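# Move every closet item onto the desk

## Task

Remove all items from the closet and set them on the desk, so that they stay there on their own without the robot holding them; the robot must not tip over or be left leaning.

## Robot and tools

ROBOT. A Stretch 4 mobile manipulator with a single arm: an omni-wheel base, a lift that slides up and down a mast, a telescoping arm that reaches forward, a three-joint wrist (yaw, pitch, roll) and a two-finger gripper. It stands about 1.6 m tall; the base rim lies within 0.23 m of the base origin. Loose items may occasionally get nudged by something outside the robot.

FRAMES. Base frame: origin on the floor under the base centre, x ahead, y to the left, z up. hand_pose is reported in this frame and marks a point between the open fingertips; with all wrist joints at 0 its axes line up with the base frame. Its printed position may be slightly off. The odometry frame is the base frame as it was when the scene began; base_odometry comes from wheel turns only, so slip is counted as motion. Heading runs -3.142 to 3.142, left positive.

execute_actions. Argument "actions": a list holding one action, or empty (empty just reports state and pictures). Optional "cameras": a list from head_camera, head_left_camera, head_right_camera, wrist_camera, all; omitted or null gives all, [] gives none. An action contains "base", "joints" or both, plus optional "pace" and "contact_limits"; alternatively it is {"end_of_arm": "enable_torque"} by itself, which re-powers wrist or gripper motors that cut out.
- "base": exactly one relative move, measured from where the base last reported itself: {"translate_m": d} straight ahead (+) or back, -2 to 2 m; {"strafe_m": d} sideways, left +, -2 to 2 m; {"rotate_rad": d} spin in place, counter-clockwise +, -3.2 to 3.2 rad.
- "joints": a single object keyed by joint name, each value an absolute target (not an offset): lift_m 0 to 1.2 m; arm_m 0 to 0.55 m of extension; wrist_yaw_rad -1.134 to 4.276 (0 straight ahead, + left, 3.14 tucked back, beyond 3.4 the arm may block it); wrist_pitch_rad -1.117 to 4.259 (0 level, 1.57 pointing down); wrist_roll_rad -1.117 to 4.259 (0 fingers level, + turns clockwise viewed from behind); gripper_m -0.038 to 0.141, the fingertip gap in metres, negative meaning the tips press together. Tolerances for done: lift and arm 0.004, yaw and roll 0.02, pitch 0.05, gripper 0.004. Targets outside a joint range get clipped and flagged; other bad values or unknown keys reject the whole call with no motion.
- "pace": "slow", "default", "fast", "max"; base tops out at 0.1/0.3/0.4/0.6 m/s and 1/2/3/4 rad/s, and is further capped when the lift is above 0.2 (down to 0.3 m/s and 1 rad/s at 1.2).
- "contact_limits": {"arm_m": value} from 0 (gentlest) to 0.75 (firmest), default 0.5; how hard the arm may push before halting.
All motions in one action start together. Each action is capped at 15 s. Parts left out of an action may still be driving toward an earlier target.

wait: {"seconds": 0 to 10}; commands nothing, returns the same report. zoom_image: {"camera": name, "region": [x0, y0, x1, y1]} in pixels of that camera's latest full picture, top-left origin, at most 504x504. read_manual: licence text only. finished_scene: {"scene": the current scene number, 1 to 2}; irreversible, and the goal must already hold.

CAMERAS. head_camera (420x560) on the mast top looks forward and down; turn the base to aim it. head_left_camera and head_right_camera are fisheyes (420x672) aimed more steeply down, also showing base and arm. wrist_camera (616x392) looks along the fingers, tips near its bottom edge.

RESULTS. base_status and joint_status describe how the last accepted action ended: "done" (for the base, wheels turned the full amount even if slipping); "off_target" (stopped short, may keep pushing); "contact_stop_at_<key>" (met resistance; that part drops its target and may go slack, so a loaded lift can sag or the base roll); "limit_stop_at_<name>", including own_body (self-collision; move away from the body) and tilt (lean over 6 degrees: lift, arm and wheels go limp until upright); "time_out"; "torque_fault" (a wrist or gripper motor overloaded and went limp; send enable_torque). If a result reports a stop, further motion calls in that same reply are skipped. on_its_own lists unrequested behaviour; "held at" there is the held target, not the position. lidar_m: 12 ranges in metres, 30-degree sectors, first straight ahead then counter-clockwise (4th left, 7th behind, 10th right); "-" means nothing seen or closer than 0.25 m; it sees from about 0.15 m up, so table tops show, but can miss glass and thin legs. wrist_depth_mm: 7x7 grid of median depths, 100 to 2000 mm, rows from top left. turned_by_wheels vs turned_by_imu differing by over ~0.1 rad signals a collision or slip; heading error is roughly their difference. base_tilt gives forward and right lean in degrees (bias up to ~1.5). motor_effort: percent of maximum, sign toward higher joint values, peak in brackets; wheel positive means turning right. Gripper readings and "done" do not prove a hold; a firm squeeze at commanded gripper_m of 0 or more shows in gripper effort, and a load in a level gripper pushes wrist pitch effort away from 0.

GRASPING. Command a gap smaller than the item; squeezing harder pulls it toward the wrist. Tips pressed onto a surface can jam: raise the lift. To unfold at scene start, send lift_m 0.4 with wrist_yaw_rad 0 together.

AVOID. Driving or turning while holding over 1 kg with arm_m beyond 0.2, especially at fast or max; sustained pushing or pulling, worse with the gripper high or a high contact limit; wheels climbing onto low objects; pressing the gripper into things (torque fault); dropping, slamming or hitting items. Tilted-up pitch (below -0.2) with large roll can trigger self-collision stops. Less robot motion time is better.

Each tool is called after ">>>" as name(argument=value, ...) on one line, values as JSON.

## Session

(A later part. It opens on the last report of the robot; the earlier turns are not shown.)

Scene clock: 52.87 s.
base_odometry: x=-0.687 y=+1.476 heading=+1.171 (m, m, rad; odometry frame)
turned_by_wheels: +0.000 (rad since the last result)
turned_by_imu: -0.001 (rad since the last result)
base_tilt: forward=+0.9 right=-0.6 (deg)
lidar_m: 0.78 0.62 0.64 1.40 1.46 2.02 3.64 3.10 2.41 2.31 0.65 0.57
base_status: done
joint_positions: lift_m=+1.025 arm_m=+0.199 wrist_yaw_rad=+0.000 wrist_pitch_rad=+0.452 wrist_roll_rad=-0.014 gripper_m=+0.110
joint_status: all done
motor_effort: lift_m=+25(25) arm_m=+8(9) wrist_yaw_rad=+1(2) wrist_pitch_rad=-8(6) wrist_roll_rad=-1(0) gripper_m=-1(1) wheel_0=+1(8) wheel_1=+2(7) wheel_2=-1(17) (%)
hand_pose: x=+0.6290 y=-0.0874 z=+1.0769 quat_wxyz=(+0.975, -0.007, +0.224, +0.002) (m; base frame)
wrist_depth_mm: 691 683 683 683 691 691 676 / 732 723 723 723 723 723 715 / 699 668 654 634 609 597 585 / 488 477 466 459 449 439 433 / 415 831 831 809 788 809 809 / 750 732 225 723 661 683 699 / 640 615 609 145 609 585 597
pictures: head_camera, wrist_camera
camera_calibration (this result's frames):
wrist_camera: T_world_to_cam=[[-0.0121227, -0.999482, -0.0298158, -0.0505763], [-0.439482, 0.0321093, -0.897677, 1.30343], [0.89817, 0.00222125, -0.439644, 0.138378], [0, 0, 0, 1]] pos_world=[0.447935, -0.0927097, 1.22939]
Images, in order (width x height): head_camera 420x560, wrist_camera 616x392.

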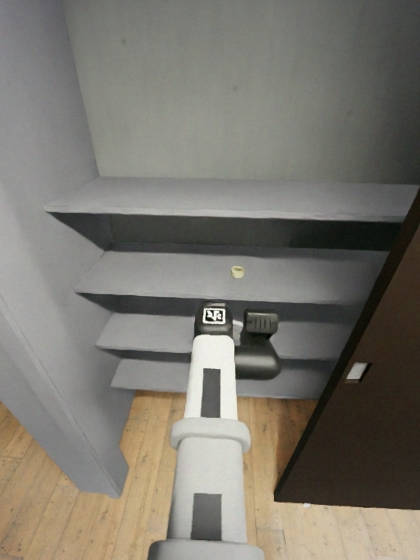

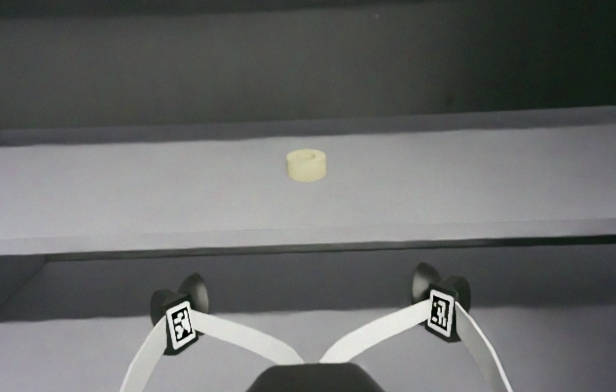

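>>> execute_actions(actions=[{"joints":{"arm_m":0.497,"lift_m":1.003},"contact_limits":{"arm_m":0.15}}], cameras=["wrist_camera"])

Scene clock: 55.33 s.
base_odometry: x=-0.687 y=+1.476 heading=+1.171 (m, m, rad; odometry frame)
turned_by_wheels: +0.000 (rad since the last result)
turned_by_imu: -0.001 (rad since the last result)
base_tilt: forward=+0.8 right=-0.4 (deg)
lidar_m: 0.78 0.62 0.63 1.40 1.48 2.06 3.65 3.08 2.39 2.34 0.66 0.55
base_status: not commanded
joint_positions: lift_m=+1.003 arm_m=+0.496 wrist_yaw_rad=+0.000 wrist_pitch_rad=+0.452 wrist_roll_rad=-0.014 gripper_m=+0.110
joint_status: all done
motor_effort: lift_m=+17(24) arm_m=+8(10) wrist_yaw_rad=+0(1) wrist_pitch_rad=-8(8) wrist_roll_rad=+1(0) gripper_m=+1(1) wheel_0=+1(1) wheel_1=+2(2) wheel_2=-1(1) (%)
contact_limits: arm_m 0.15
hand_pose: x=+0.9259 y=-0.0874 z=+1.0555 quat_wxyz=(+0.975, -0.007, +0.224, +0.002) (m; base frame)
wrist_depth_mm: 413 413 413 413 410 410 413 / 442 442 436 439 439 436 436 / 473 466 466 466 466 466 459 / 436 430 418 410 399 394 384 / 336 330 322 320 314 309 307 / 274 260 225 229 241 247 254 / 232 220 219 145 219 212 217
pictures: wrist_camera
camera_calibration (this result's frames):
wrist_camera: T_world_to_cam=[[-0.0120577, -0.999483, -0.0298142, -0.04766], [-0.439587, 0.032079, -0.897627, 1.41473], [0.898119, 0.0022826, -0.439747, -0.137587], [0, 0, 0, 1]] pos_world=[0.74489, -0.0927043, 1.20797]
Images, in order (width x height): wrist_camera 616x392.

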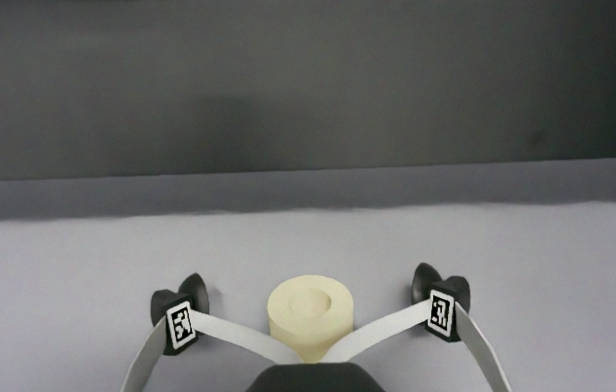

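>>> execute_actions(actions=[{"joints":{"lift_m":0.995,"gripper_m":0.01}}], cameras=["wrist_camera"])

>>> execute_actions(actions=[{"joints":{"lift_m":1.015}}], cameras=["wrist_camera"])

Scene clock: 57.50 s.
base_odometry: x=-0.687 y=+1.476 heading=+1.171 (m, m, rad; odometry frame)
turned_by_wheels: +0.000 (rad since the last result)
turned_by_imu: -0.001 (rad since the last result)
base_tilt: forward=+0.7 right=-0.4 (deg)
lidar_m: 0.78 0.61 0.65 1.38 1.46 2.05 3.62 3.07 2.41 2.31 0.68 0.55
base_status: not commanded
joint_positions: lift_m=+0.995 arm_m=+0.496 wrist_yaw_rad=+0.000 wrist_pitch_rad=+0.452 wrist_roll_rad=-0.014 gripper_m=+0.010
joint_status: all done
motor_effort: lift_m=+18(20) arm_m=+8(8) wrist_yaw_rad=+1(0) wrist_pitch_rad=-7(8) wrist_roll_rad=+0(1) gripper_m=-22(24) wheel_0=+1(1) wheel_1=+2(2) wheel_2=-1(1) (%)
hand_pose: x=+0.9259 y=-0.0874 z=+1.0475 quat_wxyz=(+0.975, -0.007, +0.224, +0.002) (m; base frame)
wrist_depth_mm: 413 413 415 413 410 413 413 / 439 436 436 439 439 436 436 / 469 469 469 469 462 462 462 / 413 410 402 389 384 377 368 / 320 314 310 306 300 296 294 / 262 259 205 214 193 245 242 / 222 204 206 200 204 197 207
pictures: wrist_camera
camera_calibration (this result's frames):
wrist_camera: T_world_to_cam=[[-0.0120578, -0.999483, -0.0298142, -0.0478989], [-0.439587, 0.0320791, -0.897627, 1.40753], [0.898119, 0.00228258, -0.439747, -0.141113], [0, 0, 0, 1]] pos_world=[0.744892, -0.0927043, 1.19996]
Images, in order (width x height): wrist_camera 616x392.

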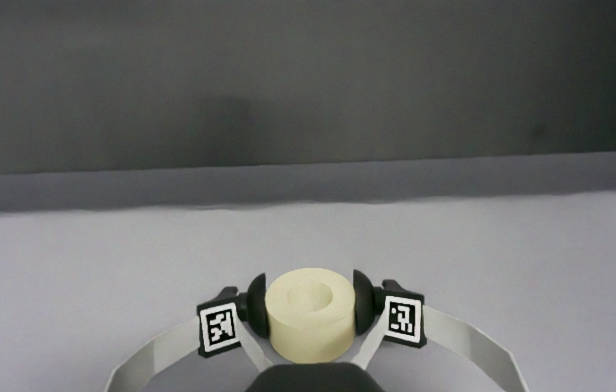

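Scene clock: 58.30 s.
base_odometry: x=-0.687 y=+1.476 heading=+1.171 (m, m, rad; odometry frame)
turned_by_wheels: +0.000 (rad since the last result)
turned_by_imu: +0.000 (rad since the last result)
base_tilt: forward=+0.9 right=-0.4 (deg)
lidar_m: 0.77 0.61 0.66 1.39 1.48 2.03 3.61 3.09 2.41 2.31 0.69 0.56
base_status: not commanded
joint_positions: lift_m=+1.015 arm_m=+0.496 wrist_yaw_rad=+0.000 wrist_pitch_rad=+0.452 wrist_roll_rad=-0.014 gripper_m=+0.010
joint_status: all done
motor_effort: lift_m=+25(24) arm_m=+8(8) wrist_yaw_rad=+0(0) wrist_pitch_rad=-8(8) wrist_roll_rad=+0(1) gripper_m=-23(26) wheel_0=+1(1) wheel_1=+2(2) wheel_2=-1(1) (%)
hand_pose: x=+0.9259 y=-0.0874 z=+1.0668 quat_wxyz=(+0.975, -0.007, +0.224, +0.002) (m; base frame)
wrist_depth_mm: 415 413 413 415 413 415 413 / 442 439 439 436 439 439 439 / 469 466 462 469 466 462 466 / 462 452 445 430 427 415 407 / 357 349 345 340 332 327 322 / 293 285 204 214 194 273 268 / 245 228 228 200 227 218 229
pictures: wrist_camera
camera_calibration (this result's frames):
wrist_camera: T_world_to_cam=[[-0.0120599, -0.999483, -0.0298132, -0.0473206], [-0.439656, 0.0320789, -0.897593, 1.42494], [0.898085, 0.00228262, -0.439815, -0.132483], [0, 0, 0, 1]] pos_world=[0.744895, -0.0927043, 1.21934]
Images, in order (width x height): wrist_camera 616x392.

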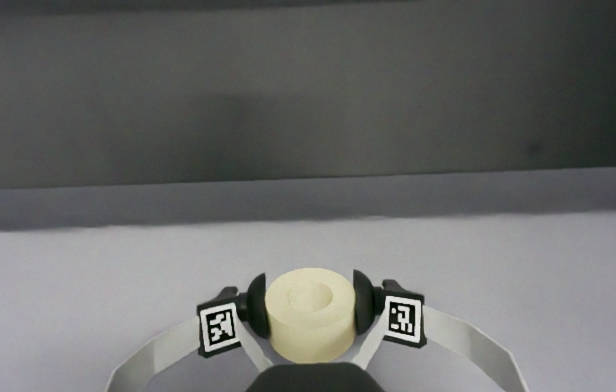

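>>> execute_actions(actions=[{"joints":{"arm_m":0.0},"base":{"translate_m":-0.3},"pace":"fast"}], cameras=["head_camera"])

>>> execute_actions(actions=[{"joints":{"lift_m":0.3},"base":{"rotate_rad":-2.74},"pace":"fast"}], cameras=["head_camera","wrist_camera"])

Scene clock: 62.03 s.
base_odometry: x=-0.804 y=+1.200 heading=+1.171 (m, m, rad; odometry frame)
turned_by_wheels: +0.000 (rad since the last result)
turned_by_imu: -0.001 (rad since the last result)
base_tilt: forward=+0.9 right=-0.4 (deg)
lidar_m: 1.08 0.86 1.45 1.38 1.46 2.05 3.33 2.68 2.43 2.31 1.08 0.84
base_status: done
joint_positions: lift_m=+1.015 arm_m=+0.001 wrist_yaw_rad=+0.000 wrist_pitch_rad=+0.453 wrist_roll_rad=-0.014 gripper_m=+0.010
joint_status: all done
motor_effort: lift_m=+25(25) arm_m=-8(10) wrist_yaw_rad=+1(1) wrist_pitch_rad=-10(10) wrist_roll_rad=+1(0) gripper_m=-23(19) wheel_0=-1(8) wheel_1=-2(6) wheel_2=+0(13) (%)
hand_pose: x=+0.4317 y=-0.0875 z=+1.0667 quat_wxyz=(+0.974, -0.007, +0.224, +0.001) (m; base frame)
wrist_depth_mm: 931 1138 1138 1118 1138 500 480 / 891 1098 1042 991 960 521 508 / 891 1255 1281 1255 1281 554 544 / 904 1160 1118 1118 1060 585 580 / 878 1255 1336 1336 1281 627 627 / 759 1138 204 214 193 668 668 / 759 1078 1430 199 1366 707 741
pictures: head_camera
Images, in order (width x height): head_camera 420x560.

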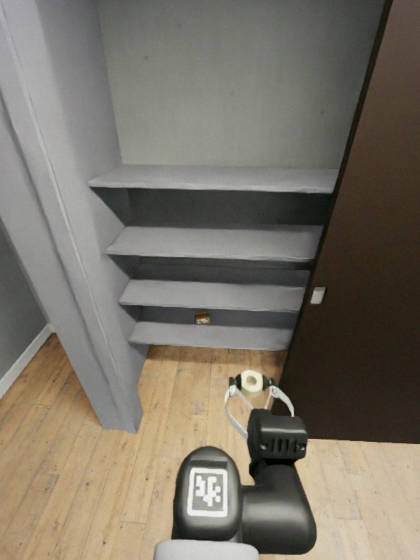

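Scene clock: 65.07 s.
base_odometry: x=-0.804 y=+1.200 heading=-1.568 (m, m, rad; odometry frame)
turned_by_wheels: -2.739 (rad since the last result)
turned_by_imu: -2.677 (rad since the last result)
base_tilt: forward=+0.9 right=-0.5 (deg)
lidar_m: 2.53 2.53 2.30 1.23 0.82 1.07 0.86 0.99 1.42 1.43 1.82 3.00
base_status: done
joint_positions: lift_m=+0.300 arm_m=+0.001 wrist_yaw_rad=+0.000 wrist_pitch_rad=+0.453 wrist_roll_rad=-0.014 gripper_m=+0.010
joint_status: all done
motor_effort: lift_m=+18(23) arm_m=-8(8) wrist_yaw_rad=+0(2) wrist_pitch_rad=-9(9) wrist_roll_rad=-1(0) gripper_m=-21(18) wheel_0=+2(5) wheel_1=+2(12) wheel_2=+4(10) (%)
hand_pose: x=+0.4318 y=-0.0875 z=+0.3523 quat_wxyz=(+0.974, -0.007, +0.224, +0.001) (m; base frame)
wrist_depth_mm: - - - - - - - / - - - - - - - / 1618 1618 1576 1537 1464 1464 1366 / 1182 1138 1098 1098 1078 1060 1042 / 891 878 854 854 842 831 820 / 732 732 205 213 194 691 683 / 621 580 580 200 574 559 585
pictures: head_camera, wrist_camera
camera_calibration (this result's frames):
wrist_camera: T_world_to_cam=[[-0.0123017, -0.99948, -0.0297948, -0.0745458], [-0.440013, 0.032168, -0.897415, 0.566422], [0.897907, 0.00207034, -0.44018, -0.00275989], [0, 0, 0, 1]] pos_world=[0.250794, -0.092722, 0.50488]
Images, in order (width x height): head_camera 420x560, wrist_camera 616x392.

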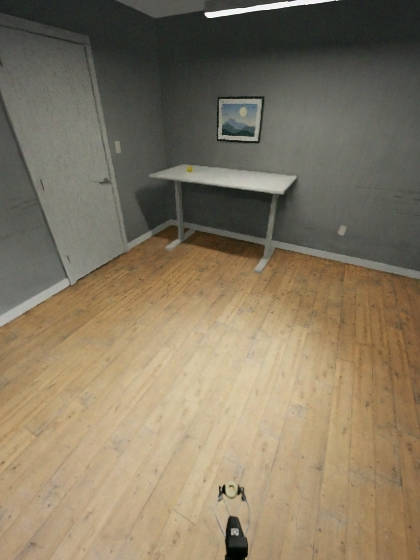

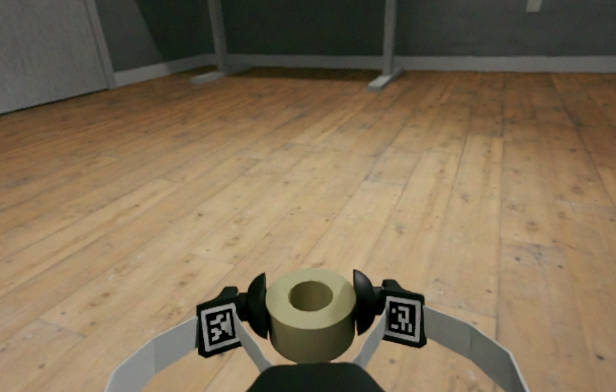

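>>> execute_actions(actions=[{"joints":{"lift_m":0.98},"base":{"translate_m":1.92},"pace":"max"}], cameras=["head_camera","wrist_camera"])

Scene clock: 70.37 s.
base_odometry: x=-0.799 y=-0.720 heading=-1.568 (m, m, rad; odometry frame)
turned_by_wheels: +0.000 (rad since the last result)
turned_by_imu: -0.004 (rad since the last result)
base_tilt: forward=+0.8 right=-0.4 (deg)
lidar_m: 0.74 0.97 1.52 1.56 2.01 2.48 2.53 2.35 2.20 2.27 0.81 0.73
base_status: done
joint_positions: lift_m=+0.980 arm_m=+0.001 wrist_yaw_rad=+0.000 wrist_pitch_rad=+0.452 wrist_roll_rad=-0.014 gripper_m=+0.010
joint_status: all done
motor_effort: lift_m=+23(28) arm_m=-8(8) wrist_yaw_rad=+1(0) wrist_pitch_rad=-9(9) wrist_roll_rad=+0(1) gripper_m=-23(20) wheel_0=-1(7) wheel_1=+1(7) wheel_2=+2(17) (%)
hand_pose: x=+0.4318 y=-0.0875 z=+1.0319 quat_wxyz=(+0.975, -0.007, +0.224, +0.001) (m; base frame)
wrist_depth_mm: 1464 1537 1366 1255 1160 1098 1008 / 1397 1205 1205 1138 1098 1042 1008 / 854 750 723 707 683 661 654 / 1537 1756 1756 1537 554 508 477 / 1576 1756 1863 1618 1464 1336 891 / 1576 1708 205 214 194 1397 1281 / 1464 1336 1336 200 1366 960 1308
pictures: head_camera, wrist_camera
camera_calibration (this result's frames):
wrist_camera: T_world_to_cam=[[-0.0122924, -0.99948, -0.0297966, -0.0542987], [-0.439835, 0.0321659, -0.897502, 1.17632], [0.897994, 0.00207314, -0.440002, 0.296158], [0, 0, 0, 1]] pos_world=[0.250769, -0.0927217, 1.18444]
Images, in order (width x height): head_camera 420x560, wrist_camera 616x392.

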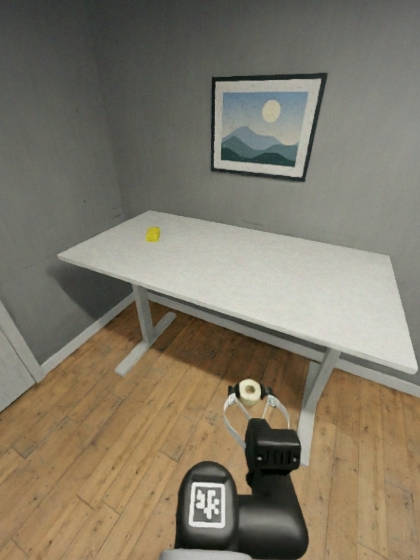

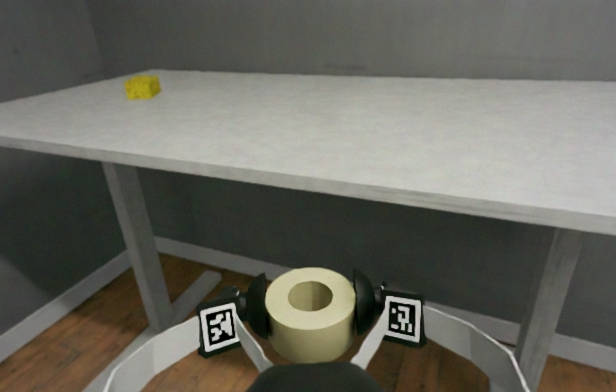

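>>> execute_actions(actions=[{"joints":{"arm_m":0.52,"lift_m":0.95},"contact_limits":{"arm_m":0.2},"pace":"fast"}], cameras=[])

Scene clock: 72.77 s.
base_odometry: x=-0.799 y=-0.720 heading=-1.568 (m, m, rad; odometry frame)
turned_by_wheels: +0.000 (rad since the last result)
turned_by_imu: -0.001 (rad since the last result)
base_tilt: forward=+0.8 right=-0.4 (deg)
lidar_m: 0.74 0.95 1.52 1.53 2.02 2.49 2.54 2.37 2.20 2.25 0.80 0.74
base_status: not commanded
joint_positions: lift_m=+0.950 arm_m=+0.519 wrist_yaw_rad=+0.000 wrist_pitch_rad=+0.452 wrist_roll_rad=-0.014 gripper_m=+0.010
joint_status: all done
motor_effort: lift_m=+18(21) arm_m=+8(9) wrist_yaw_rad=-1(1) wrist_pitch_rad=-8(9) wrist_roll_rad=+1(2) gripper_m=-25(24) wheel_0=+0(1) wheel_1=+1(1) wheel_2=+2(2) (%)
contact_limits: arm_m 0.2
hand_pose: x=+0.9489 y=-0.0874 z=+1.0024 quat_wxyz=(+0.975, -0.007, +0.224, +0.002) (m; base frame)
wrist_depth_mm: 1098 976 878 809 741 683 640 / 1160 1025 931 842 788 723 668 / 603 634 621 609 591 574 564 / 466 455 445 436 430 421 413 / 362 353 347 340 336 332 327 / 294 289 204 214 193 273 271 / 248 229 230 200 229 220 232
pictures: none
No camera images: the call's "cameras" was empty. Leave "cameras" out to get every camera's image.

>>> execute_actions(actions=[{"joints":{"lift_m":0.930},"pace":"slow"}], cameras=[])

>>> execute_actions(actions=[{"joints":{"gripper_m":0.09}}], cameras=["wrist_camera"])

>>> execute_actions(actions=[{"joints":{"lift_m":0.95,"arm_m":0.0,"gripper_m":0.13},"pace":"fast"}], cameras=["wrist_camera"])

Scene clock: 74.13 s.
base_odometry: x=-0.799 y=-0.720 heading=-1.568 (m, m, rad; odometry frame)
turned_by_wheels: +0.000 (rad since the last result)
turned_by_imu: -0.001 (rad since the last result)
base_tilt: forward=+0.9 right=-0.5 (deg)
lidar_m: 0.75 0.96 1.51 1.56 2.03 2.50 2.54 2.38 2.21 2.26 0.81 0.73
base_status: not commanded
joint_positions: lift_m=+0.930 arm_m=+0.519 wrist_yaw_rad=+0.000 wrist_pitch_rad=+0.452 wrist_roll_rad=-0.014 gripper_m=+0.010
joint_status: all done
motor_effort: lift_m=+17(19) arm_m=+8(8) wrist_yaw_rad=+0(0) wrist_pitch_rad=-9(9) wrist_roll_rad=+1(1) gripper_m=-24(22) wheel_0=+0(0) wheel_1=+1(1) wheel_2=+2(2) (%)
hand_pose: x=+0.9489 y=-0.0874 z=+0.9824 quat_wxyz=(+0.975, -0.007, +0.224, +0.002) (m; base frame)
wrist_depth_mm: 1118 991 878 809 741 683 640 / 1118 991 904 842 768 707 668 / 580 580 564 544 535 517 504 / 418 410 402 394 384 377 370 / 324 319 310 307 301 297 296 / 264 258 204 214 193 247 245 / 223 206 207 200 206 198 208
pictures: none
No camera images: the call's "cameras" was empty. Leave "cameras" out to get every camera's image.

Scene clock: 75.73 s.
base_odometry: x=-0.799 y=-0.720 heading=-1.568 (m, m, rad; odometry frame)
turned_by_wheels: +0.000 (rad since the last result)
turned_by_imu: -0.001 (rad since the last result)
base_tilt: forward=+0.8 right=-0.5 (deg)
lidar_m: 0.75 0.96 1.52 1.54 2.04 2.49 2.53 2.38 2.20 2.25 0.82 0.72
base_status: not commanded
joint_positions: lift_m=+0.930 arm_m=+0.519 wrist_yaw_rad=+0.000 wrist_pitch_rad=+0.452 wrist_roll_rad=-0.014 gripper_m=+0.090
joint_status: all done
motor_effort: lift_m=+17(17) arm_m=+8(8) wrist_yaw_rad=+0(0) wrist_pitch_rad=-9(9) wrist_roll_rad=-1(0) gripper_m=+0(22) wheel_0=+0(1) wheel_1=+1(1) wheel_2=+2(2) (%)
hand_pose: x=+0.9489 y=-0.0874 z=+0.9824 quat_wxyz=(+0.975, -0.007, +0.224, +0.002) (m; base frame)
wrist_depth_mm: 1098 976 866 798 741 683 640 / 1160 991 917 820 768 715 661 / 580 574 559 549 535 521 508 / 418 410 402 392 387 379 370 / 325 317 312 307 301 297 294 / 265 259 216 218 201 245 244 / 223 213 210 145 211 204 209
pictures: wrist_camera
camera_calibration (this result's frames):
wrist_camera: T_world_to_cam=[[-0.0119151, -0.999485, -0.029791, -0.0496833], [-0.439799, 0.0319949, -0.897526, 1.35934], [0.898017, 0.00240797, -0.439954, -0.190075], [0, 0, 0, 1]] pos_world=[0.767936, -0.0926921, 1.13494]
Images, in order (width x height): wrist_camera 616x392.

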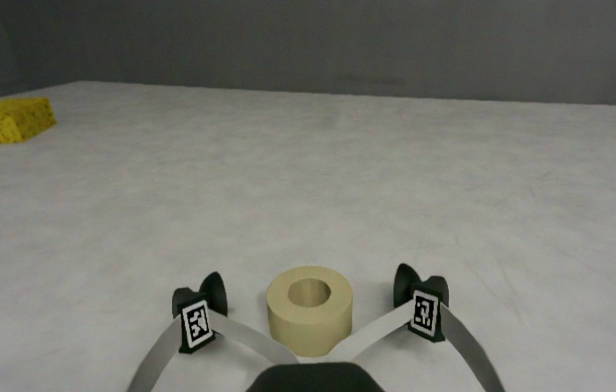

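Scene clock: 77.87 s.
base_odometry: x=-0.799 y=-0.720 heading=-1.568 (m, m, rad; odometry frame)
turned_by_wheels: +0.000 (rad since the last result)
turned_by_imu: -0.001 (rad since the last result)
base_tilt: forward=+0.8 right=-0.4 (deg)
lidar_m: 0.76 0.96 1.52 1.56 2.02 2.51 2.53 2.36 2.19 2.25 0.82 0.73
base_status: not commanded
joint_positions: lift_m=+0.950 arm_m=+0.001 wrist_yaw_rad=+0.000 wrist_pitch_rad=+0.452 wrist_roll_rad=-0.014 gripper_m=+0.130
joint_status: all done
motor_effort: lift_m=+24(27) arm_m=-8(9) wrist_yaw_rad=+1(0) wrist_pitch_rad=-8(10) wrist_roll_rad=+0(1) gripper_m=-3(3) wheel_0=-1(1) wheel_1=+1(1) wheel_2=+2(2) (%)
hand_pose: x=+0.4318 y=-0.0875 z=+1.0019 quat_wxyz=(+0.974, -0.007, +0.224, +0.001) (m; base frame)
wrist_depth_mm: 1464 1537 1397 1255 1160 1078 1008 / 1160 1042 1078 1008 976 904 854 / 1397 759 683 615 603 585 564 / 1537 1708 1708 1537 1397 1229 469 / 1618 1863 1863 1661 1537 1336 1182 / 1576 1430 1618 1618 1537 208 1255 / 1430 1336 1366 147 1336 1281 1308
pictures: wrist_camera
camera_calibration (this result's frames):
wrist_camera: T_world_to_cam=[[-0.0123264, -0.99948, -0.0297898, -0.0551952], [-0.439852, 0.0321746, -0.897494, 1.14937], [0.897986, 0.00204022, -0.44002, 0.282927], [0, 0, 0, 1]] pos_world=[0.250806, -0.0927242, 1.1544]
Images, in order (width x height): wrist_camera 616x392.

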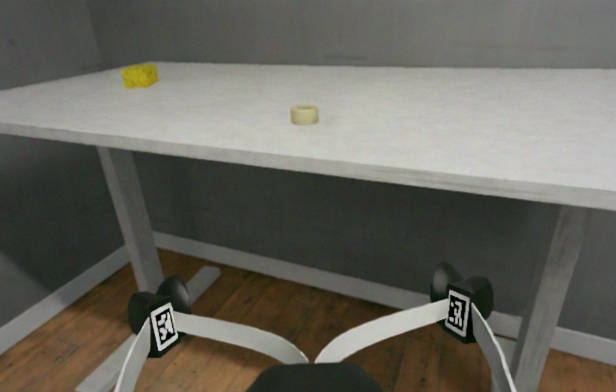

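>>> execute_actions(actions=[{"joints":{"lift_m":0.2,"wrist_pitch_rad":0.0},"base":{"rotate_rad":3.05},"pace":"fast"}], cameras=["head_camera","wrist_camera"])

>>> execute_actions(actions=[{"joints":{"lift_m":0.43,"wrist_pitch_rad":0.33},"base":{"translate_m":2.0},"pace":"max"}], cameras=["head_camera","wrist_camera"])

Scene clock: 81.57 s.
base_odometry: x=-0.799 y=-0.720 heading=+1.481 (m, m, rad; odometry frame)
turned_by_wheels: +3.049 (rad since the last result)
turned_by_imu: +2.977 (rad since the last result)
base_tilt: forward=+0.9 right=-0.4 (deg)
lidar_m: 2.50 2.48 2.20 2.21 1.70 0.74 0.74 0.92 1.52 1.54 1.87 2.47
base_status: done
joint_positions: lift_m=+0.200 arm_m=+0.001 wrist_yaw_rad=+0.000 wrist_pitch_rad=+0.003 wrist_roll_rad=-0.014 gripper_m=+0.130
joint_status: all done
motor_effort: lift_m=+18(23) arm_m=-8(8) wrist_yaw_rad=+1(1) wrist_pitch_rad=-10(16) wrist_roll_rad=+1(0) gripper_m=+0(3) wheel_0=-4(8) wheel_1=-4(10) wheel_2=-2(10) (%)
hand_pose: x=+0.4608 y=-0.0875 z=+0.3777 quat_wxyz=(+1.000, -0.007, +0.001, +0.000) (m; base frame)
wrist_depth_mm: - - - - - - 1921 / - - - - - - 1921 / - - - - - - 1863 / - - - - - - 1863 / - - - - - - 1921 / 1618 1281 1464 1430 1308 208 1281 / 1060 960 1008 147 946 878 917
pictures: head_camera, wrist_camera
camera_calibration (this result's frames):
wrist_camera: T_world_to_cam=[[0.00187248, -0.999483, -0.0320886, -0.0790991], [-0.00602783, 0.0320768, -0.999467, 0.440539], [0.99998, 0.0020649, -0.00596465, -0.228726], [0, 0, 0, 1]] pos_world=[0.231525, -0.092717, 0.436401]
Images, in order (width x height): head_camera 420x560, wrist_camera 616x392.

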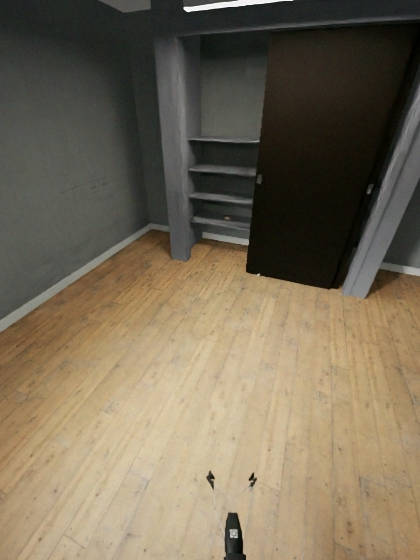

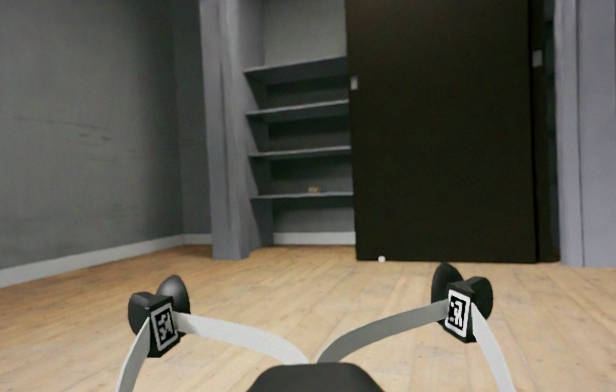

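Scene clock: 86.40 s.
base_odometry: x=-0.620 y=+1.272 heading=+1.481 (m, m, rad; odometry frame)
turned_by_wheels: +0.000 (rad since the last result)
turned_by_imu: -0.004 (rad since the last result)
base_tilt: forward=+0.9 right=-0.5 (deg)
lidar_m: 0.95 0.85 1.55 1.57 1.92 3.40 3.05 2.49 2.13 1.12 0.72 0.63
base_status: done
joint_positions: lift_m=+0.430 arm_m=+0.001 wrist_yaw_rad=+0.000 wrist_pitch_rad=+0.332 wrist_roll_rad=-0.014 gripper_m=+0.130
joint_status: all done
motor_effort: lift_m=+23(30) arm_m=-8(8) wrist_yaw_rad=+1(1) wrist_pitch_rad=-9(10) wrist_roll_rad=-1(1) gripper_m=-2(1) wheel_0=+0(10) wheel_1=+1(6) wheel_2=+1(17) (%)
hand_pose: x=+0.4450 y=-0.0875 z=+0.5140 quat_wxyz=(+0.986, -0.007, +0.165, +0.001) (m; base frame)
wrist_depth_mm: 723 878 1078 931 960 891 891 / 723 931 1160 1060 1008 960 904 / 741 946 1160 1078 1042 976 904 / 647 917 1205 1182 788 759 676 / 647 960 1255 1229 1182 1098 1025 / 654 866 1060 1060 991 207 976 / 668 831 866 147 842 820 591
pictures: head_camera, wrist_camera
camera_calibration (this result's frames):
wrist_camera: T_world_to_cam=[[-0.00860866, -0.999482, -0.0310083, -0.0705837], [-0.329067, 0.0321138, -0.94376, 0.691763], [0.944267, 0.00207929, -0.329173, -0.021174], [0, 0, 0, 1]] pos_world=[0.247023, -0.0927183, 0.6437]
Images, in order (width x height): head_camera 420x560, wrist_camera 616x392.

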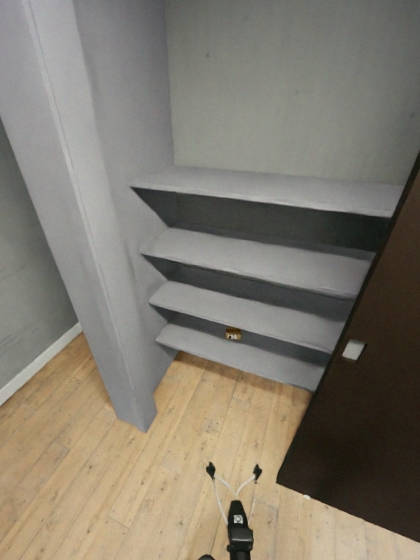

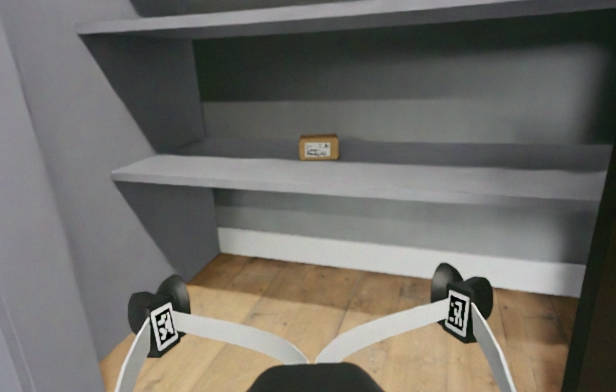

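>>> execute_actions(actions=[{"joints":{"lift_m":0.40,"arm_m":0.2,"gripper_m":0.14},"base":{"translate_m":0.22},"pace":"fast"}], cameras=[])

>>> execute_actions(actions=[{"joints":{"arm_m":0.36},"base":{"strafe_m":-0.025},"contact_limits":{"arm_m":0.15}}], cameras=["wrist_camera"])

Scene clock: 88.80 s.
base_odometry: x=-0.601 y=+1.491 heading=+1.481 (m, m, rad; odometry frame)
turned_by_wheels: +0.000 (rad since the last result)
turned_by_imu: -0.001 (rad since the last result)
base_tilt: forward=+0.9 right=-0.5 (deg)
lidar_m: 0.71 0.67 1.49 1.50 1.80 3.42 3.62 2.55 2.23 0.77 0.47 0.46
base_status: done
joint_positions: lift_m=+0.400 arm_m=+0.199 wrist_yaw_rad=+0.000 wrist_pitch_rad=+0.332 wrist_roll_rad=-0.014 gripper_m=+0.140
joint_status: all done
motor_effort: lift_m=+18(22) arm_m=+8(8) wrist_yaw_rad=+0(2) wrist_pitch_rad=-7(9) wrist_roll_rad=+1(0) gripper_m=-2(2) wheel_0=+2(8) wheel_1=+1(8) wheel_2=-1(15) (%)
hand_pose: x=+0.6422 y=-0.0874 z=+0.4844 quat_wxyz=(+0.986, -0.007, +0.165, +0.001) (m; base frame)
wrist_depth_mm: 591 732 715 668 621 591 559 / 597 759 750 699 647 603 580 / 597 750 778 723 683 640 603 / 585 621 609 508 564 554 544 / 480 445 436 424 410 410 399 / 615 211 382 366 332 205 319 / 627 741 820 148 768 750 699
pictures: none
No camera images: the call's "cameras" was empty. Leave "cameras" out to get every camera's image.

Scene clock: 90.33 s.
base_odometry: x=-0.576 y=+1.489 heading=+1.481 (m, m, rad; odometry frame)
turned_by_wheels: +0.000 (rad since the last result)
turned_by_imu: -0.001 (rad since the last result)
base_tilt: forward=+0.8 right=-0.3 (deg)
lidar_m: 0.72 0.68 1.51 1.49 1.84 3.44 3.62 2.50 2.19 0.76 0.45 0.45
base_status: done
joint_positions: lift_m=+0.400 arm_m=+0.359 wrist_yaw_rad=+0.000 wrist_pitch_rad=+0.332 wrist_roll_rad=-0.014 gripper_m=+0.140
joint_status: all done
motor_effort: lift_m=+18(18) arm_m=+8(9) wrist_yaw_rad=+0(0) wrist_pitch_rad=-9(8) wrist_roll_rad=+1(0) gripper_m=+0(0) wheel_0=+0(9) wheel_1=-1(11) wheel_2=+0(7) (%)
contact_limits: arm_m 0.15
hand_pose: x=+0.8022 y=-0.0874 z=+0.4844 quat_wxyz=(+0.986, -0.007, +0.165, +0.001) (m; base frame)
wrist_depth_mm: 564 585 549 512 480 449 430 / 569 621 574 535 496 473 445 / 569 654 603 559 521 492 462 / 559 621 597 574 539 508 480 / 455 442 433 357 410 407 402 / 347 213 336 330 325 206 319 / 285 268 273 148 267 258 263
pictures: wrist_camera
camera_calibration (this result's frames):
wrist_camera: T_world_to_cam=[[-0.00844652, -0.999483, -0.0310085, -0.0685125], [-0.329073, 0.0320607, -0.94376, 0.781363], [0.944267, 0.00223259, -0.329174, -0.368139], [0, 0, 0, 1]] pos_world=[0.604168, -0.0927062, 0.614113]
Images, in order (width x height): wrist_camera 616x392.

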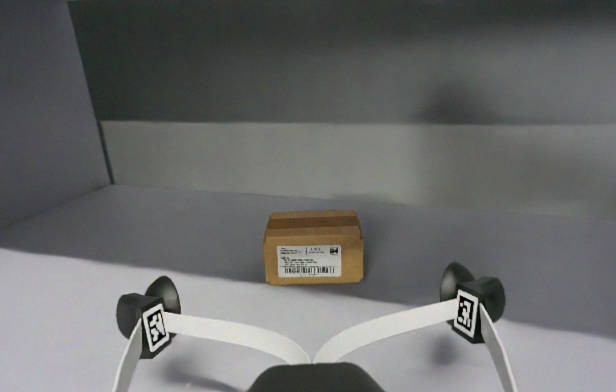

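>>> execute_actions(actions=[{"joints":{"arm_m":0.515,"lift_m":0.359},"contact_limits":{"arm_m":0.15}}], cameras=["wrist_camera"])

Scene clock: 92.93 s.
base_odometry: x=-0.576 y=+1.489 heading=+1.481 (m, m, rad; odometry frame)
turned_by_wheels: +0.000 (rad since the last result)
turned_by_imu: -0.001 (rad since the last result)
base_tilt: forward=+0.9 right=-0.4 (deg)
lidar_m: 0.71 0.68 1.52 1.52 1.85 3.42 3.63 2.51 2.18 0.74 0.46 0.45
base_status: not commanded
joint_positions: lift_m=+0.359 arm_m=+0.514 wrist_yaw_rad=+0.000 wrist_pitch_rad=+0.332 wrist_roll_rad=-0.014 gripper_m=+0.140
joint_status: all done
motor_effort: lift_m=+17(20) arm_m=+8(9) wrist_yaw_rad=+1(1) wrist_pitch_rad=-9(9) wrist_roll_rad=+0(0) gripper_m=+3(2) wheel_0=+0(0) wheel_1=-1(1) wheel_2=+0(0) (%)
contact_limits: arm_m 0.15
hand_pose: x=+0.9571 y=-0.0874 z=+0.4434 quat_wxyz=(+0.986, -0.007, +0.165, +0.001) (m; base frame)
wrist_depth_mm: 462 424 397 368 347 327 309 / 480 449 415 387 362 340 324 / 508 477 439 404 377 355 336 / 492 488 449 424 397 370 349 / 359 353 345 232 314 324 319 / 278 212 191 191 188 205 252 / 226 213 208 147 200 204 210
pictures: wrist_camera
camera_calibration (this result's frames):
wrist_camera: T_world_to_cam=[[-0.00846577, -0.999483, -0.0310082, -0.06846], [-0.329083, 0.0320667, -0.943757, 0.793727], [0.944263, 0.00221463, -0.329184, -0.52795], [0, 0, 0, 1]] pos_world=[0.759146, -0.0927076, 0.573169]
Images, in order (width x height): wrist_camera 616x392.

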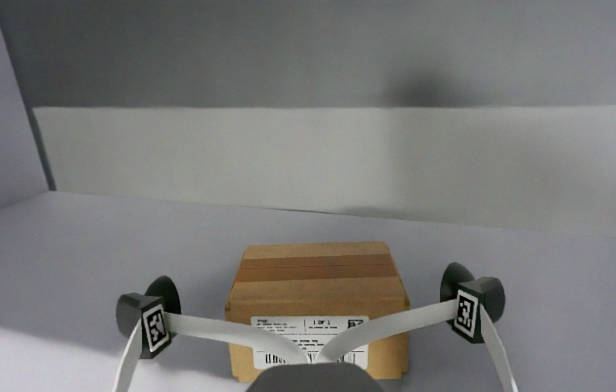

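>>> execute_actions(actions=[{"joints":{"gripper_m":0.045}}], cameras=["wrist_camera"])

>>> execute_actions(actions=[{"joints":{"lift_m":0.382}}], cameras=["wrist_camera"])

Scene clock: 95.17 s.
base_odometry: x=-0.576 y=+1.489 heading=+1.481 (m, m, rad; odometry frame)
turned_by_wheels: +0.000 (rad since the last result)
turned_by_imu: -0.001 (rad since the last result)
base_tilt: forward=+0.9 right=-0.4 (deg)
lidar_m: 0.72 0.66 1.51 1.52 1.84 3.46 3.62 2.50 2.18 0.75 0.46 0.45
base_status: not commanded
joint_positions: lift_m=+0.359 arm_m=+0.514 wrist_yaw_rad=+0.000 wrist_pitch_rad=+0.333 wrist_roll_rad=-0.014 gripper_m=+0.045
joint_status: all done
motor_effort: lift_m=+17(17) arm_m=+8(8) wrist_yaw_rad=+1(1) wrist_pitch_rad=-10(11) wrist_roll_rad=-1(0) gripper_m=-21(22) wheel_0=+0(0) wheel_1=-1(1) wheel_2=+0(0) (%)
hand_pose: x=+0.9571 y=-0.0874 z=+0.4432 quat_wxyz=(+0.986, -0.007, +0.166, +0.001) (m; base frame)
wrist_depth_mm: 466 424 392 370 347 325 312 / 488 452 418 387 364 338 322 / 504 477 439 407 379 355 336 / 496 488 449 424 394 373 349 / 357 351 342 221 324 322 317 / 278 270 183 179 178 253 252 / 225 179 187 181 187 196 209
pictures: wrist_camera
camera_calibration (this result's frames):
wrist_camera: T_world_to_cam=[[-0.00848928, -0.999483, -0.0310016, -0.0684476], [-0.329806, 0.0320665, -0.943504, 0.794083], [0.944011, 0.00221486, -0.329908, -0.52739], [0, 0, 0, 1]] pos_world=[0.759174, -0.0927076, 0.573109]
Images, in order (width x height): wrist_camera 616x392.

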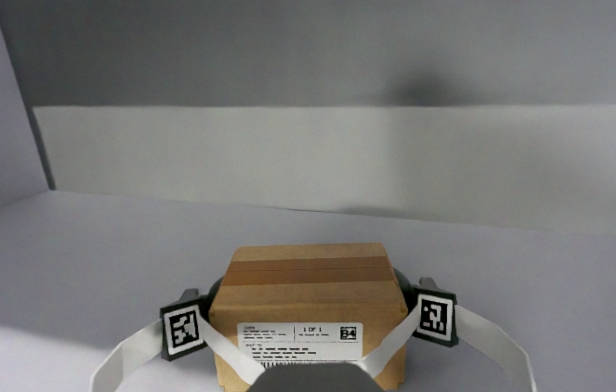

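Scene clock: 96.00 s.
base_odometry: x=-0.576 y=+1.489 heading=+1.481 (m, m, rad; odometry frame)
turned_by_wheels: +0.000 (rad since the last result)
turned_by_imu: +0.000 (rad since the last result)
base_tilt: forward=+0.8 right=-0.4 (deg)
lidar_m: 0.72 0.66 1.51 1.53 1.83 3.45 3.64 2.54 2.20 0.77 0.45 0.44
base_status: not commanded
joint_positions: lift_m=+0.382 arm_m=+0.514 wrist_yaw_rad=+0.000 wrist_pitch_rad=+0.333 wrist_roll_rad=-0.014 gripper_m=+0.045
joint_status: all done
motor_effort: lift_m=+25(25) arm_m=+8(8) wrist_yaw_rad=+0(1) wrist_pitch_rad=-12(12) wrist_roll_rad=+1(1) gripper_m=-21(21) wheel_0=-1(0) wheel_1=-1(1) wheel_2=+0(0) (%)
hand_pose: x=+0.9570 y=-0.0874 z=+0.4655 quat_wxyz=(+0.986, -0.007, +0.166, +0.001) (m; base frame)
wrist_depth_mm: 462 427 397 368 345 329 310 / 480 449 415 389 359 342 322 / 504 477 436 404 379 353 336 / 504 504 466 427 399 373 349 / 410 399 389 221 370 366 359 / 315 307 183 179 178 289 287 / 257 178 187 182 187 224 237
pictures: wrist_camera
camera_calibration (this result's frames):
wrist_camera: T_world_to_cam=[[-0.00849708, -0.999483, -0.0309995, -0.0677505], [-0.330038, 0.0320666, -0.943423, 0.815284], [0.943929, 0.00221467, -0.33014, -0.519833], [0, 0, 0, 1]] pos_world=[0.759184, -0.0927076, 0.59544]
Images, in order (width x height): wrist_camera 616x392.

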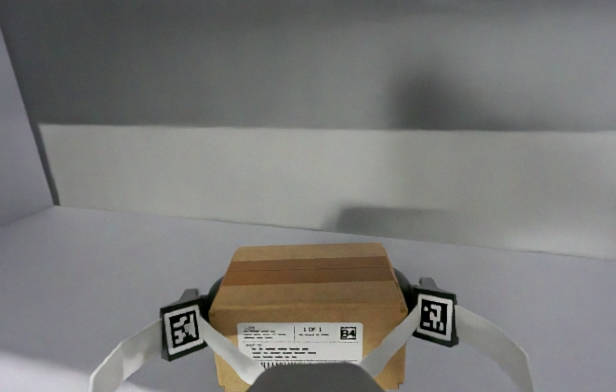

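>>> execute_actions(actions=[{"joints":{"arm_m":0.0},"base":{"translate_m":-0.4},"pace":"fast"}], cameras=["head_left_camera"])

>>> execute_actions(actions=[{"joints":{"lift_m":0.3},"base":{"rotate_rad":3.08}}], cameras=["head_camera","wrist_camera"])

Scene clock: 98.73 s.
base_odometry: x=-0.612 y=+1.090 heading=+1.481 (m, m, rad; odometry frame)
turned_by_wheels: +0.000 (rad since the last result)
turned_by_imu: -0.001 (rad since the last result)
base_tilt: forward=+0.9 right=-0.5 (deg)
lidar_m: 1.09 1.01 1.64 1.66 1.99 3.24 2.85 2.41 2.06 1.38 0.87 0.79
base_status: done
joint_positions: lift_m=+0.382 arm_m=+0.001 wrist_yaw_rad=+0.000 wrist_pitch_rad=+0.334 wrist_roll_rad=-0.014 gripper_m=+0.045
joint_status: all done
motor_effort: lift_m=+25(25) arm_m=-8(9) wrist_yaw_rad=+2(1) wrist_pitch_rad=-13(12) wrist_roll_rad=+1(1) gripper_m=-20(19) wheel_0=-1(9) wheel_1=-2(9) wheel_2=-2(13) (%)
hand_pose: x=+0.4449 y=-0.0875 z=+0.4654 quat_wxyz=(+0.986, -0.007, +0.166, +0.001) (m; base frame)
wrist_depth_mm: 715 976 1229 1182 1118 1060 424 / 715 1042 1308 1255 1160 1098 439 / 723 1008 1255 1182 1098 788 459 / 759 1078 1464 1397 1281 517 480 / 798 1078 1255 221 1205 535 500 / 842 917 183 180 179 544 517 / 820 179 187 182 187 591 544
pictures: head_left_camera
Images, in order (width x height): head_left_camera 420x672.

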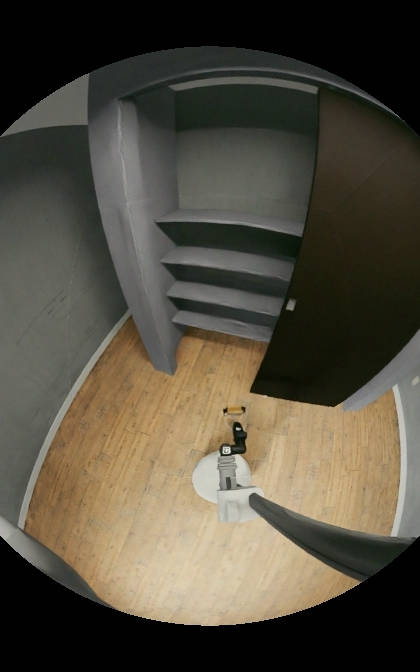

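Scene clock: 101.57 s.
base_odometry: x=-0.612 y=+1.090 heading=-1.723 (m, m, rad; odometry frame)
turned_by_wheels: +3.079 (rad since the last result)
turned_by_imu: +3.007 (rad since the last result)
base_tilt: forward=+0.8 right=-0.4 (deg)
lidar_m: 2.48 2.44 2.05 2.07 0.91 0.77 1.08 1.02 1.64 1.65 1.90 3.23
base_status: done
joint_positions: lift_m=+0.300 arm_m=+0.001 wrist_yaw_rad=+0.000 wrist_pitch_rad=+0.334 wrist_roll_rad=-0.014 gripper_m=+0.045
joint_status: all done
motor_effort: lift_m=+18(23) arm_m=-8(8) wrist_yaw_rad=+0(1) wrist_pitch_rad=-13(12) wrist_roll_rad=+1(0) gripper_m=-21(23) wheel_0=-1(7) wheel_1=-3(9) wheel_2=-2(12) (%)
hand_pose: x=+0.4449 y=-0.0874 z=+0.3840 quat_wxyz=(+0.986, -0.007, +0.166, +0.001) (m; base frame)
wrist_depth_mm: - - - - - - - / - - - - - - - / - - - - - - - / 1576 1576 1499 1464 1430 1430 1366 / 1118 1138 1078 220 1025 1025 991 / 878 854 184 180 179 798 788 / 723 178 187 181 188 627 668
pictures: head_camera, wrist_camera
camera_calibration (this result's frames):
wrist_camera: T_world_to_cam=[[-0.00839899, -0.999484, -0.0310028, -0.0746401], [-0.330455, 0.0320363, -0.943278, 0.569495], [0.943784, 0.00232247, -0.330554, -0.0631188], [0, 0, 0, 1]] pos_world=[0.247136, -0.0926995, 0.514014]
Images, in order (width x height): head_camera 420x560, wrist_camera 616x392.

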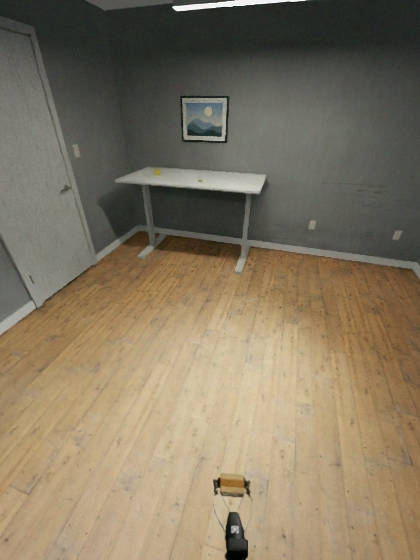

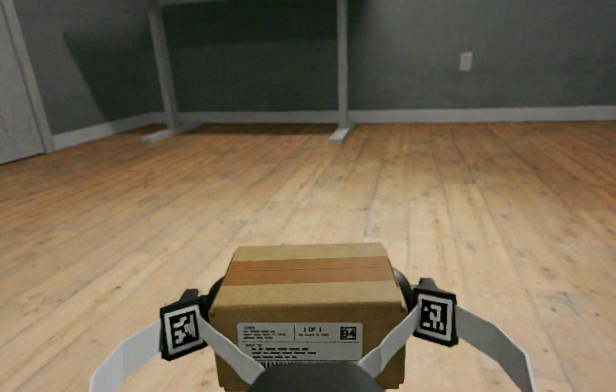

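>>> execute_actions(actions=[{"joints":{"lift_m":0.93},"base":{"translate_m":1.75},"pace":"max"}], cameras=["head_camera"])

>>> execute_actions(actions=[{"joints":{"arm_m":0.52},"contact_limits":{"arm_m":0.2},"pace":"fast"}], cameras=["head_camera","wrist_camera"])

Scene clock: 106.83 s.
base_odometry: x=-0.876 y=-0.640 heading=-1.722 (m, m, rad; odometry frame)
turned_by_wheels: +0.000 (rad since the last result)
turned_by_imu: -0.004 (rad since the last result)
base_tilt: forward=+1.0 right=-0.5 (deg)
lidar_m: 0.78 0.88 1.52 1.65 1.94 2.46 2.45 2.43 2.08 2.08 1.85 0.77
base_status: done
joint_positions: lift_m=+0.930 arm_m=+0.001 wrist_yaw_rad=+0.000 wrist_pitch_rad=+0.333 wrist_roll_rad=-0.014 gripper_m=+0.045
joint_status: all done
motor_effort: lift_m=+24(30) arm_m=-8(8) wrist_yaw_rad=+1(1) wrist_pitch_rad=-11(14) wrist_roll_rad=+0(1) gripper_m=-22(20) wheel_0=+2(13) wheel_1=+0(8) wheel_2=+3(17) (%)
hand_pose: x=+0.4449 y=-0.0874 z=+1.0136 quat_wxyz=(+0.986, -0.007, +0.166, +0.001) (m; base frame)
wrist_depth_mm: 1430 1336 1281 1205 1160 1118 1098 / 1537 1397 1366 1281 1205 1160 1118 / 1042 1008 946 891 854 1098 1160 / 732 699 668 603 574 564 1229 / 1756 1708 1576 221 1366 1336 1281 / 1808 1756 184 180 179 1397 1336 / 1499 178 187 181 187 1397 1366
pictures: head_camera
Images, in order (width x height): head_camera 420x560.

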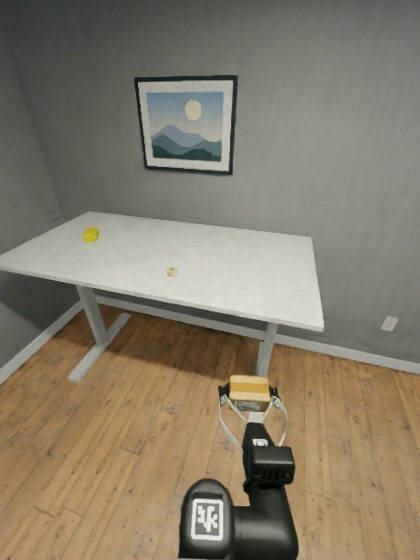

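Scene clock: 108.97 s.
base_odometry: x=-0.876 y=-0.640 heading=-1.722 (m, m, rad; odometry frame)
turned_by_wheels: +0.000 (rad since the last result)
turned_by_imu: -0.001 (rad since the last result)
base_tilt: forward=+1.0 right=-0.4 (deg)
lidar_m: 0.76 0.89 1.54 1.65 1.92 2.45 2.45 2.44 2.07 2.07 1.84 0.76
base_status: not commanded
joint_positions: lift_m=+0.930 arm_m=+0.519 wrist_yaw_rad=+0.000 wrist_pitch_rad=+0.333 wrist_roll_rad=-0.014 gripper_m=+0.045
joint_status: all done
motor_effort: lift_m=+24(24) arm_m=+8(9) wrist_yaw_rad=+0(0) wrist_pitch_rad=-12(12) wrist_roll_rad=+1(1) gripper_m=-19(20) wheel_0=+2(1) wheel_1=+0(0) wheel_2=+3(3) (%)
contact_limits: arm_m 0.2
hand_pose: x=+0.9621 y=-0.0874 z=+1.0136 quat_wxyz=(+0.986, -0.007, +0.166, +0.001) (m; base frame)
wrist_depth_mm: 904 854 820 759 741 699 676 / 946 904 854 809 759 732 699 / 976 904 866 820 768 741 723 / 585 574 564 539 530 512 496 / 418 410 399 221 379 377 370 / 322 317 184 180 179 296 293 / 264 178 187 182 187 230 244
pictures: head_camera, wrist_camera
camera_calibration (this result's frames):
wrist_camera: T_world_to_cam=[[-0.00826392, -0.999485, -0.0310056, -0.0508711], [-0.33014, 0.0319951, -0.94339, 1.33406], [0.943896, 0.00244011, -0.330235, -0.343519], [0, 0, 0, 1]] pos_world=[0.764254, -0.0926902, 1.14352]
Images, in order (width x height): head_camera 420x560, wrist_camera 616x392.

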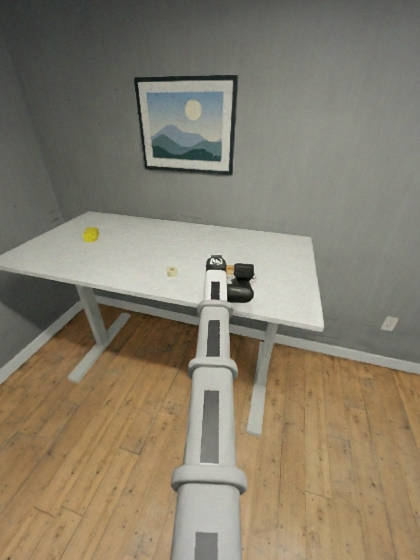

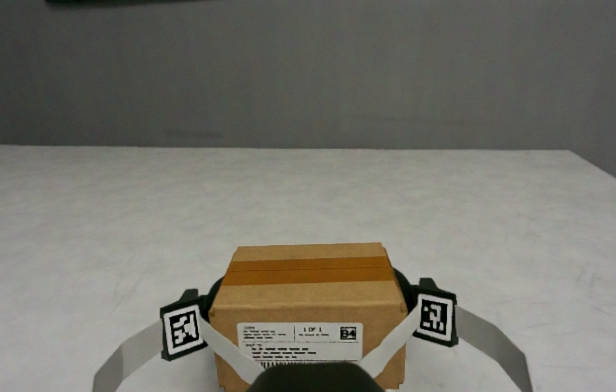

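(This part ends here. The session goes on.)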